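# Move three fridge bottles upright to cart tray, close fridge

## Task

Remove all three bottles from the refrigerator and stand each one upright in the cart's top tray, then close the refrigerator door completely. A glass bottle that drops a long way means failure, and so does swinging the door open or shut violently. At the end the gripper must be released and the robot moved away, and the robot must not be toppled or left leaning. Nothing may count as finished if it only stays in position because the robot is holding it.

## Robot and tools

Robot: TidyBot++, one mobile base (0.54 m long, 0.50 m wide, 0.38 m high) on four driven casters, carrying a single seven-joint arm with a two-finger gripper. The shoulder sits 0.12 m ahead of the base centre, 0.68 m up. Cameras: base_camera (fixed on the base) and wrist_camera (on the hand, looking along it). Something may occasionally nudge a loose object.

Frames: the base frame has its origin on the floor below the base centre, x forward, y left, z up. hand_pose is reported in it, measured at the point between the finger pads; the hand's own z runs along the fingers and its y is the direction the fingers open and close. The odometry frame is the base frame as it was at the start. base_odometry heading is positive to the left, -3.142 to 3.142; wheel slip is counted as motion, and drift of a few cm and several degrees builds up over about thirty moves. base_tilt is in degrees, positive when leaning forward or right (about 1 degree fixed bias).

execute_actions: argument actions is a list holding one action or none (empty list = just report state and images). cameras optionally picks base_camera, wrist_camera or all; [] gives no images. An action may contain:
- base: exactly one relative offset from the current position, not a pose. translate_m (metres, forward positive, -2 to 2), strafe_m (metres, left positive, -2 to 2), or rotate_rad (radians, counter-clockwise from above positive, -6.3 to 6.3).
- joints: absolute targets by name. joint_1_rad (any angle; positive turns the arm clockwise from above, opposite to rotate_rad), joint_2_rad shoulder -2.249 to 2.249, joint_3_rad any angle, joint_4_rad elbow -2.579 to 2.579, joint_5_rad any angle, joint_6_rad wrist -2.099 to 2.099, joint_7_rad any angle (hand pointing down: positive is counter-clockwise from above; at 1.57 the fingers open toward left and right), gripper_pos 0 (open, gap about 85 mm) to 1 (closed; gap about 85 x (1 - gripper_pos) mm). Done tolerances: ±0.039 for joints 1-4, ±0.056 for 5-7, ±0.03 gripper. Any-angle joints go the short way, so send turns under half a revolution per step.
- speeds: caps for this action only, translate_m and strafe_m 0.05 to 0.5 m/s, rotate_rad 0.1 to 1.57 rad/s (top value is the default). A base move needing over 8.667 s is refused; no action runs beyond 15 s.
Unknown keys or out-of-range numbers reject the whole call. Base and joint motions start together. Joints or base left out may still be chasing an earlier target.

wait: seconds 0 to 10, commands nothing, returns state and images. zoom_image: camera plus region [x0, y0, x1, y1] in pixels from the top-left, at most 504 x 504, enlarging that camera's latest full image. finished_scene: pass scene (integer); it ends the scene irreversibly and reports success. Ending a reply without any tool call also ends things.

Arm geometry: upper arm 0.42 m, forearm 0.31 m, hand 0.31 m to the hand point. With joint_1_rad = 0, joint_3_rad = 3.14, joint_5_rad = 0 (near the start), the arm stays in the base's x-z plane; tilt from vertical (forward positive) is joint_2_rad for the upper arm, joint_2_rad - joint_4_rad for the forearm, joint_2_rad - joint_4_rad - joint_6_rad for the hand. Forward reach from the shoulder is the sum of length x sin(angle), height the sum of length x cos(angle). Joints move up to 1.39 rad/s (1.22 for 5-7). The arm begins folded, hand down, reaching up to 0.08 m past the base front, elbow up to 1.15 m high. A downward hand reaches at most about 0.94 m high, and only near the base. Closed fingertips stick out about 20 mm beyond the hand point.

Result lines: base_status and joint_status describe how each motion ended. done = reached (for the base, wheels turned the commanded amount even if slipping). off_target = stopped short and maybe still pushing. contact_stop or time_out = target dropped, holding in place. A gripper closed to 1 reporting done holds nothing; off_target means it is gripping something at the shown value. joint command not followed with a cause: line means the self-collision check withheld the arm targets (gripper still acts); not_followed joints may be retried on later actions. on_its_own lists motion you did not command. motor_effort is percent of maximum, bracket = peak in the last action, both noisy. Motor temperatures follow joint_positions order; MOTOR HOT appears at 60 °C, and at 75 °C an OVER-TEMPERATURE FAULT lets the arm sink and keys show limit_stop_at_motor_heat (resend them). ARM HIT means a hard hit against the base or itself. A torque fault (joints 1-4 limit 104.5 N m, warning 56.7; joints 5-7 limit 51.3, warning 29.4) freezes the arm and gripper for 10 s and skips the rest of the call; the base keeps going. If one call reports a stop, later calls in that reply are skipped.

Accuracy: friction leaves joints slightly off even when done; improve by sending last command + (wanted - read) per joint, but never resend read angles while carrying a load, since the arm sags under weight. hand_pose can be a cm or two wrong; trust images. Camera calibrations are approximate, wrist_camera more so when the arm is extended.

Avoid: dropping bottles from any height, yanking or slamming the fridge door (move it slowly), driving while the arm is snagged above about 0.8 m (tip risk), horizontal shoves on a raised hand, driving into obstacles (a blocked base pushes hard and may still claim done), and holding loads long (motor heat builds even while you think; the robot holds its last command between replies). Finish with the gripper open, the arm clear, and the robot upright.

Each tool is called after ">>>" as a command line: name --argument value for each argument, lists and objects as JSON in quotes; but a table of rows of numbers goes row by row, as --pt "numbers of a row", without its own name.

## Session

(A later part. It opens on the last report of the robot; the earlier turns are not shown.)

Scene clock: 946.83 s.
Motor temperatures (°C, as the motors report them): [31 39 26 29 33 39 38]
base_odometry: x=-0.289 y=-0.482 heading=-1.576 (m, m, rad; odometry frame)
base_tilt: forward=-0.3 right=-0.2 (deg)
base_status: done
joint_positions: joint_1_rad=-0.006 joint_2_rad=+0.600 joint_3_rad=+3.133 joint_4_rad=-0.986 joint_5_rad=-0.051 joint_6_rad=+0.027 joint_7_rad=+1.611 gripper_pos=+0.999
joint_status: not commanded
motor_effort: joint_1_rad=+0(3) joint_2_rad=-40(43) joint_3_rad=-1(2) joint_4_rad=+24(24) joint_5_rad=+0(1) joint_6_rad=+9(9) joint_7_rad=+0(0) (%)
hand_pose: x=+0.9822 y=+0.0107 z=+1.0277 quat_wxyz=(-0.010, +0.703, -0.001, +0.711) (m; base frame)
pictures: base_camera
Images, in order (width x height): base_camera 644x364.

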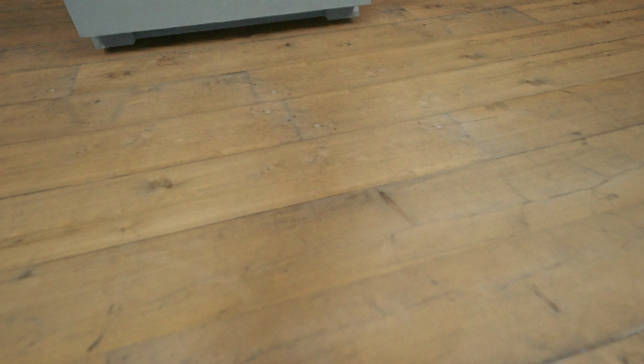

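>>> execute_actions --actions '[{"base":{"translate_m":0.06},"speeds":{"translate_m":0.05}}]' --cameras '[]'

>>> execute_actions --actions '[{"base":{"translate_m":-0.7},"joints":{"joint_2_rad":-0.3,"joint_4_rad":-1.2,"joint_6_rad":-1.0}}]'

Scene clock: 954.80 s.
Motor temperatures (°C, as the motors report them): [31 39 26 29 33 39 38]
base_odometry: x=-0.289 y=-0.542 heading=-1.577 (m, m, rad; odometry frame)
base_tilt: forward=-0.3 right=-0.2 (deg)
base_status: done
joint_positions: joint_1_rad=-0.006 joint_2_rad=+0.594 joint_3_rad=+3.133 joint_4_rad=-0.982 joint_5_rad=-0.051 joint_6_rad=+0.015 joint_7_rad=+1.611 gripper_pos=+0.999
joint_status: not commanded
motor_effort: joint_1_rad=-1(2) joint_2_rad=-39(41) joint_3_rad=-2(3) joint_4_rad=+25(33) joint_5_rad=-1(2) joint_6_rad=+10(14) joint_7_rad=+0(0) (%)
hand_pose: x=+0.9800 y=+0.0108 z=+1.0322 quat_wxyz=(-0.010, +0.704, -0.001, +0.711) (m; base frame)
pictures: none
No camera images: the call's "cameras" was empty. Leave "cameras" out to get every camera's image.

Scene clock: 957.90 s.
Motor temperatures (°C, as the motors report them): [31 39 26 29 33 39 38]
base_odometry: x=-0.286 y=+0.158 heading=-1.576 (m, m, rad; odometry frame)
base_tilt: forward=-0.4 right=-0.2 (deg)
base_status: done
joint_positions: joint_1_rad=-0.006 joint_2_rad=-0.308 joint_3_rad=+3.134 joint_4_rad=-1.172 joint_5_rad=-0.051 joint_6_rad=-0.971 joint_7_rad=+1.611 gripper_pos=+0.999
joint_status: all done
motor_effort: joint_1_rad=-1(4) joint_2_rad=-7(44) joint_3_rad=+0(3) joint_4_rad=+19(26) joint_5_rad=-2(2) joint_6_rad=+8(9) joint_7_rad=+1(0) (%)
hand_pose: x=+0.5304 y=+0.0211 z=+1.2059 quat_wxyz=(-0.016, +0.793, +0.023, +0.608) (m; base frame)
pictures: base_camera, wrist_camera
camera_calibration (this result's frames):
wrist_camera: T_world_to_cam=[[0.0582474, -0.992286, 0.10943, -0.155538], [-0.319251, -0.122374, -0.939736, 1.35215], [0.945879, 0.0198017, -0.323916, 0.0249878], [0, 0, 0, 1]] pos_world=[0.4171, 0.0106362, 1.29578]
Images, in order (width x height): base_camera 644x364, wrist_camera 644x476.

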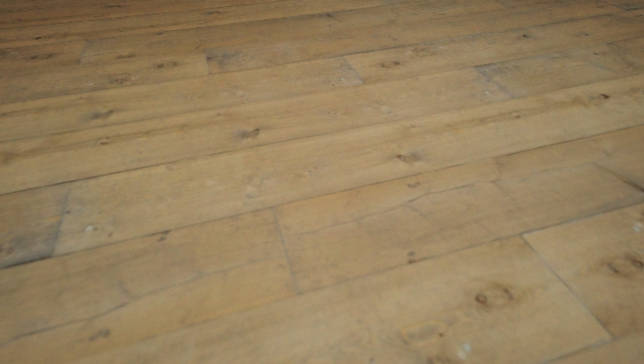

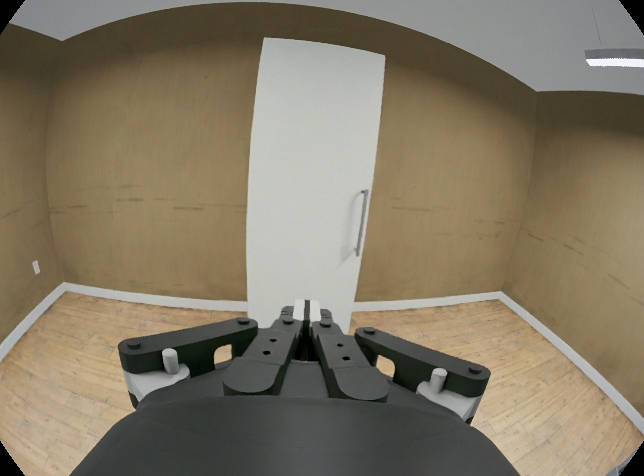

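>>> finished_scene --scene 2

The scene is finished: the task was done.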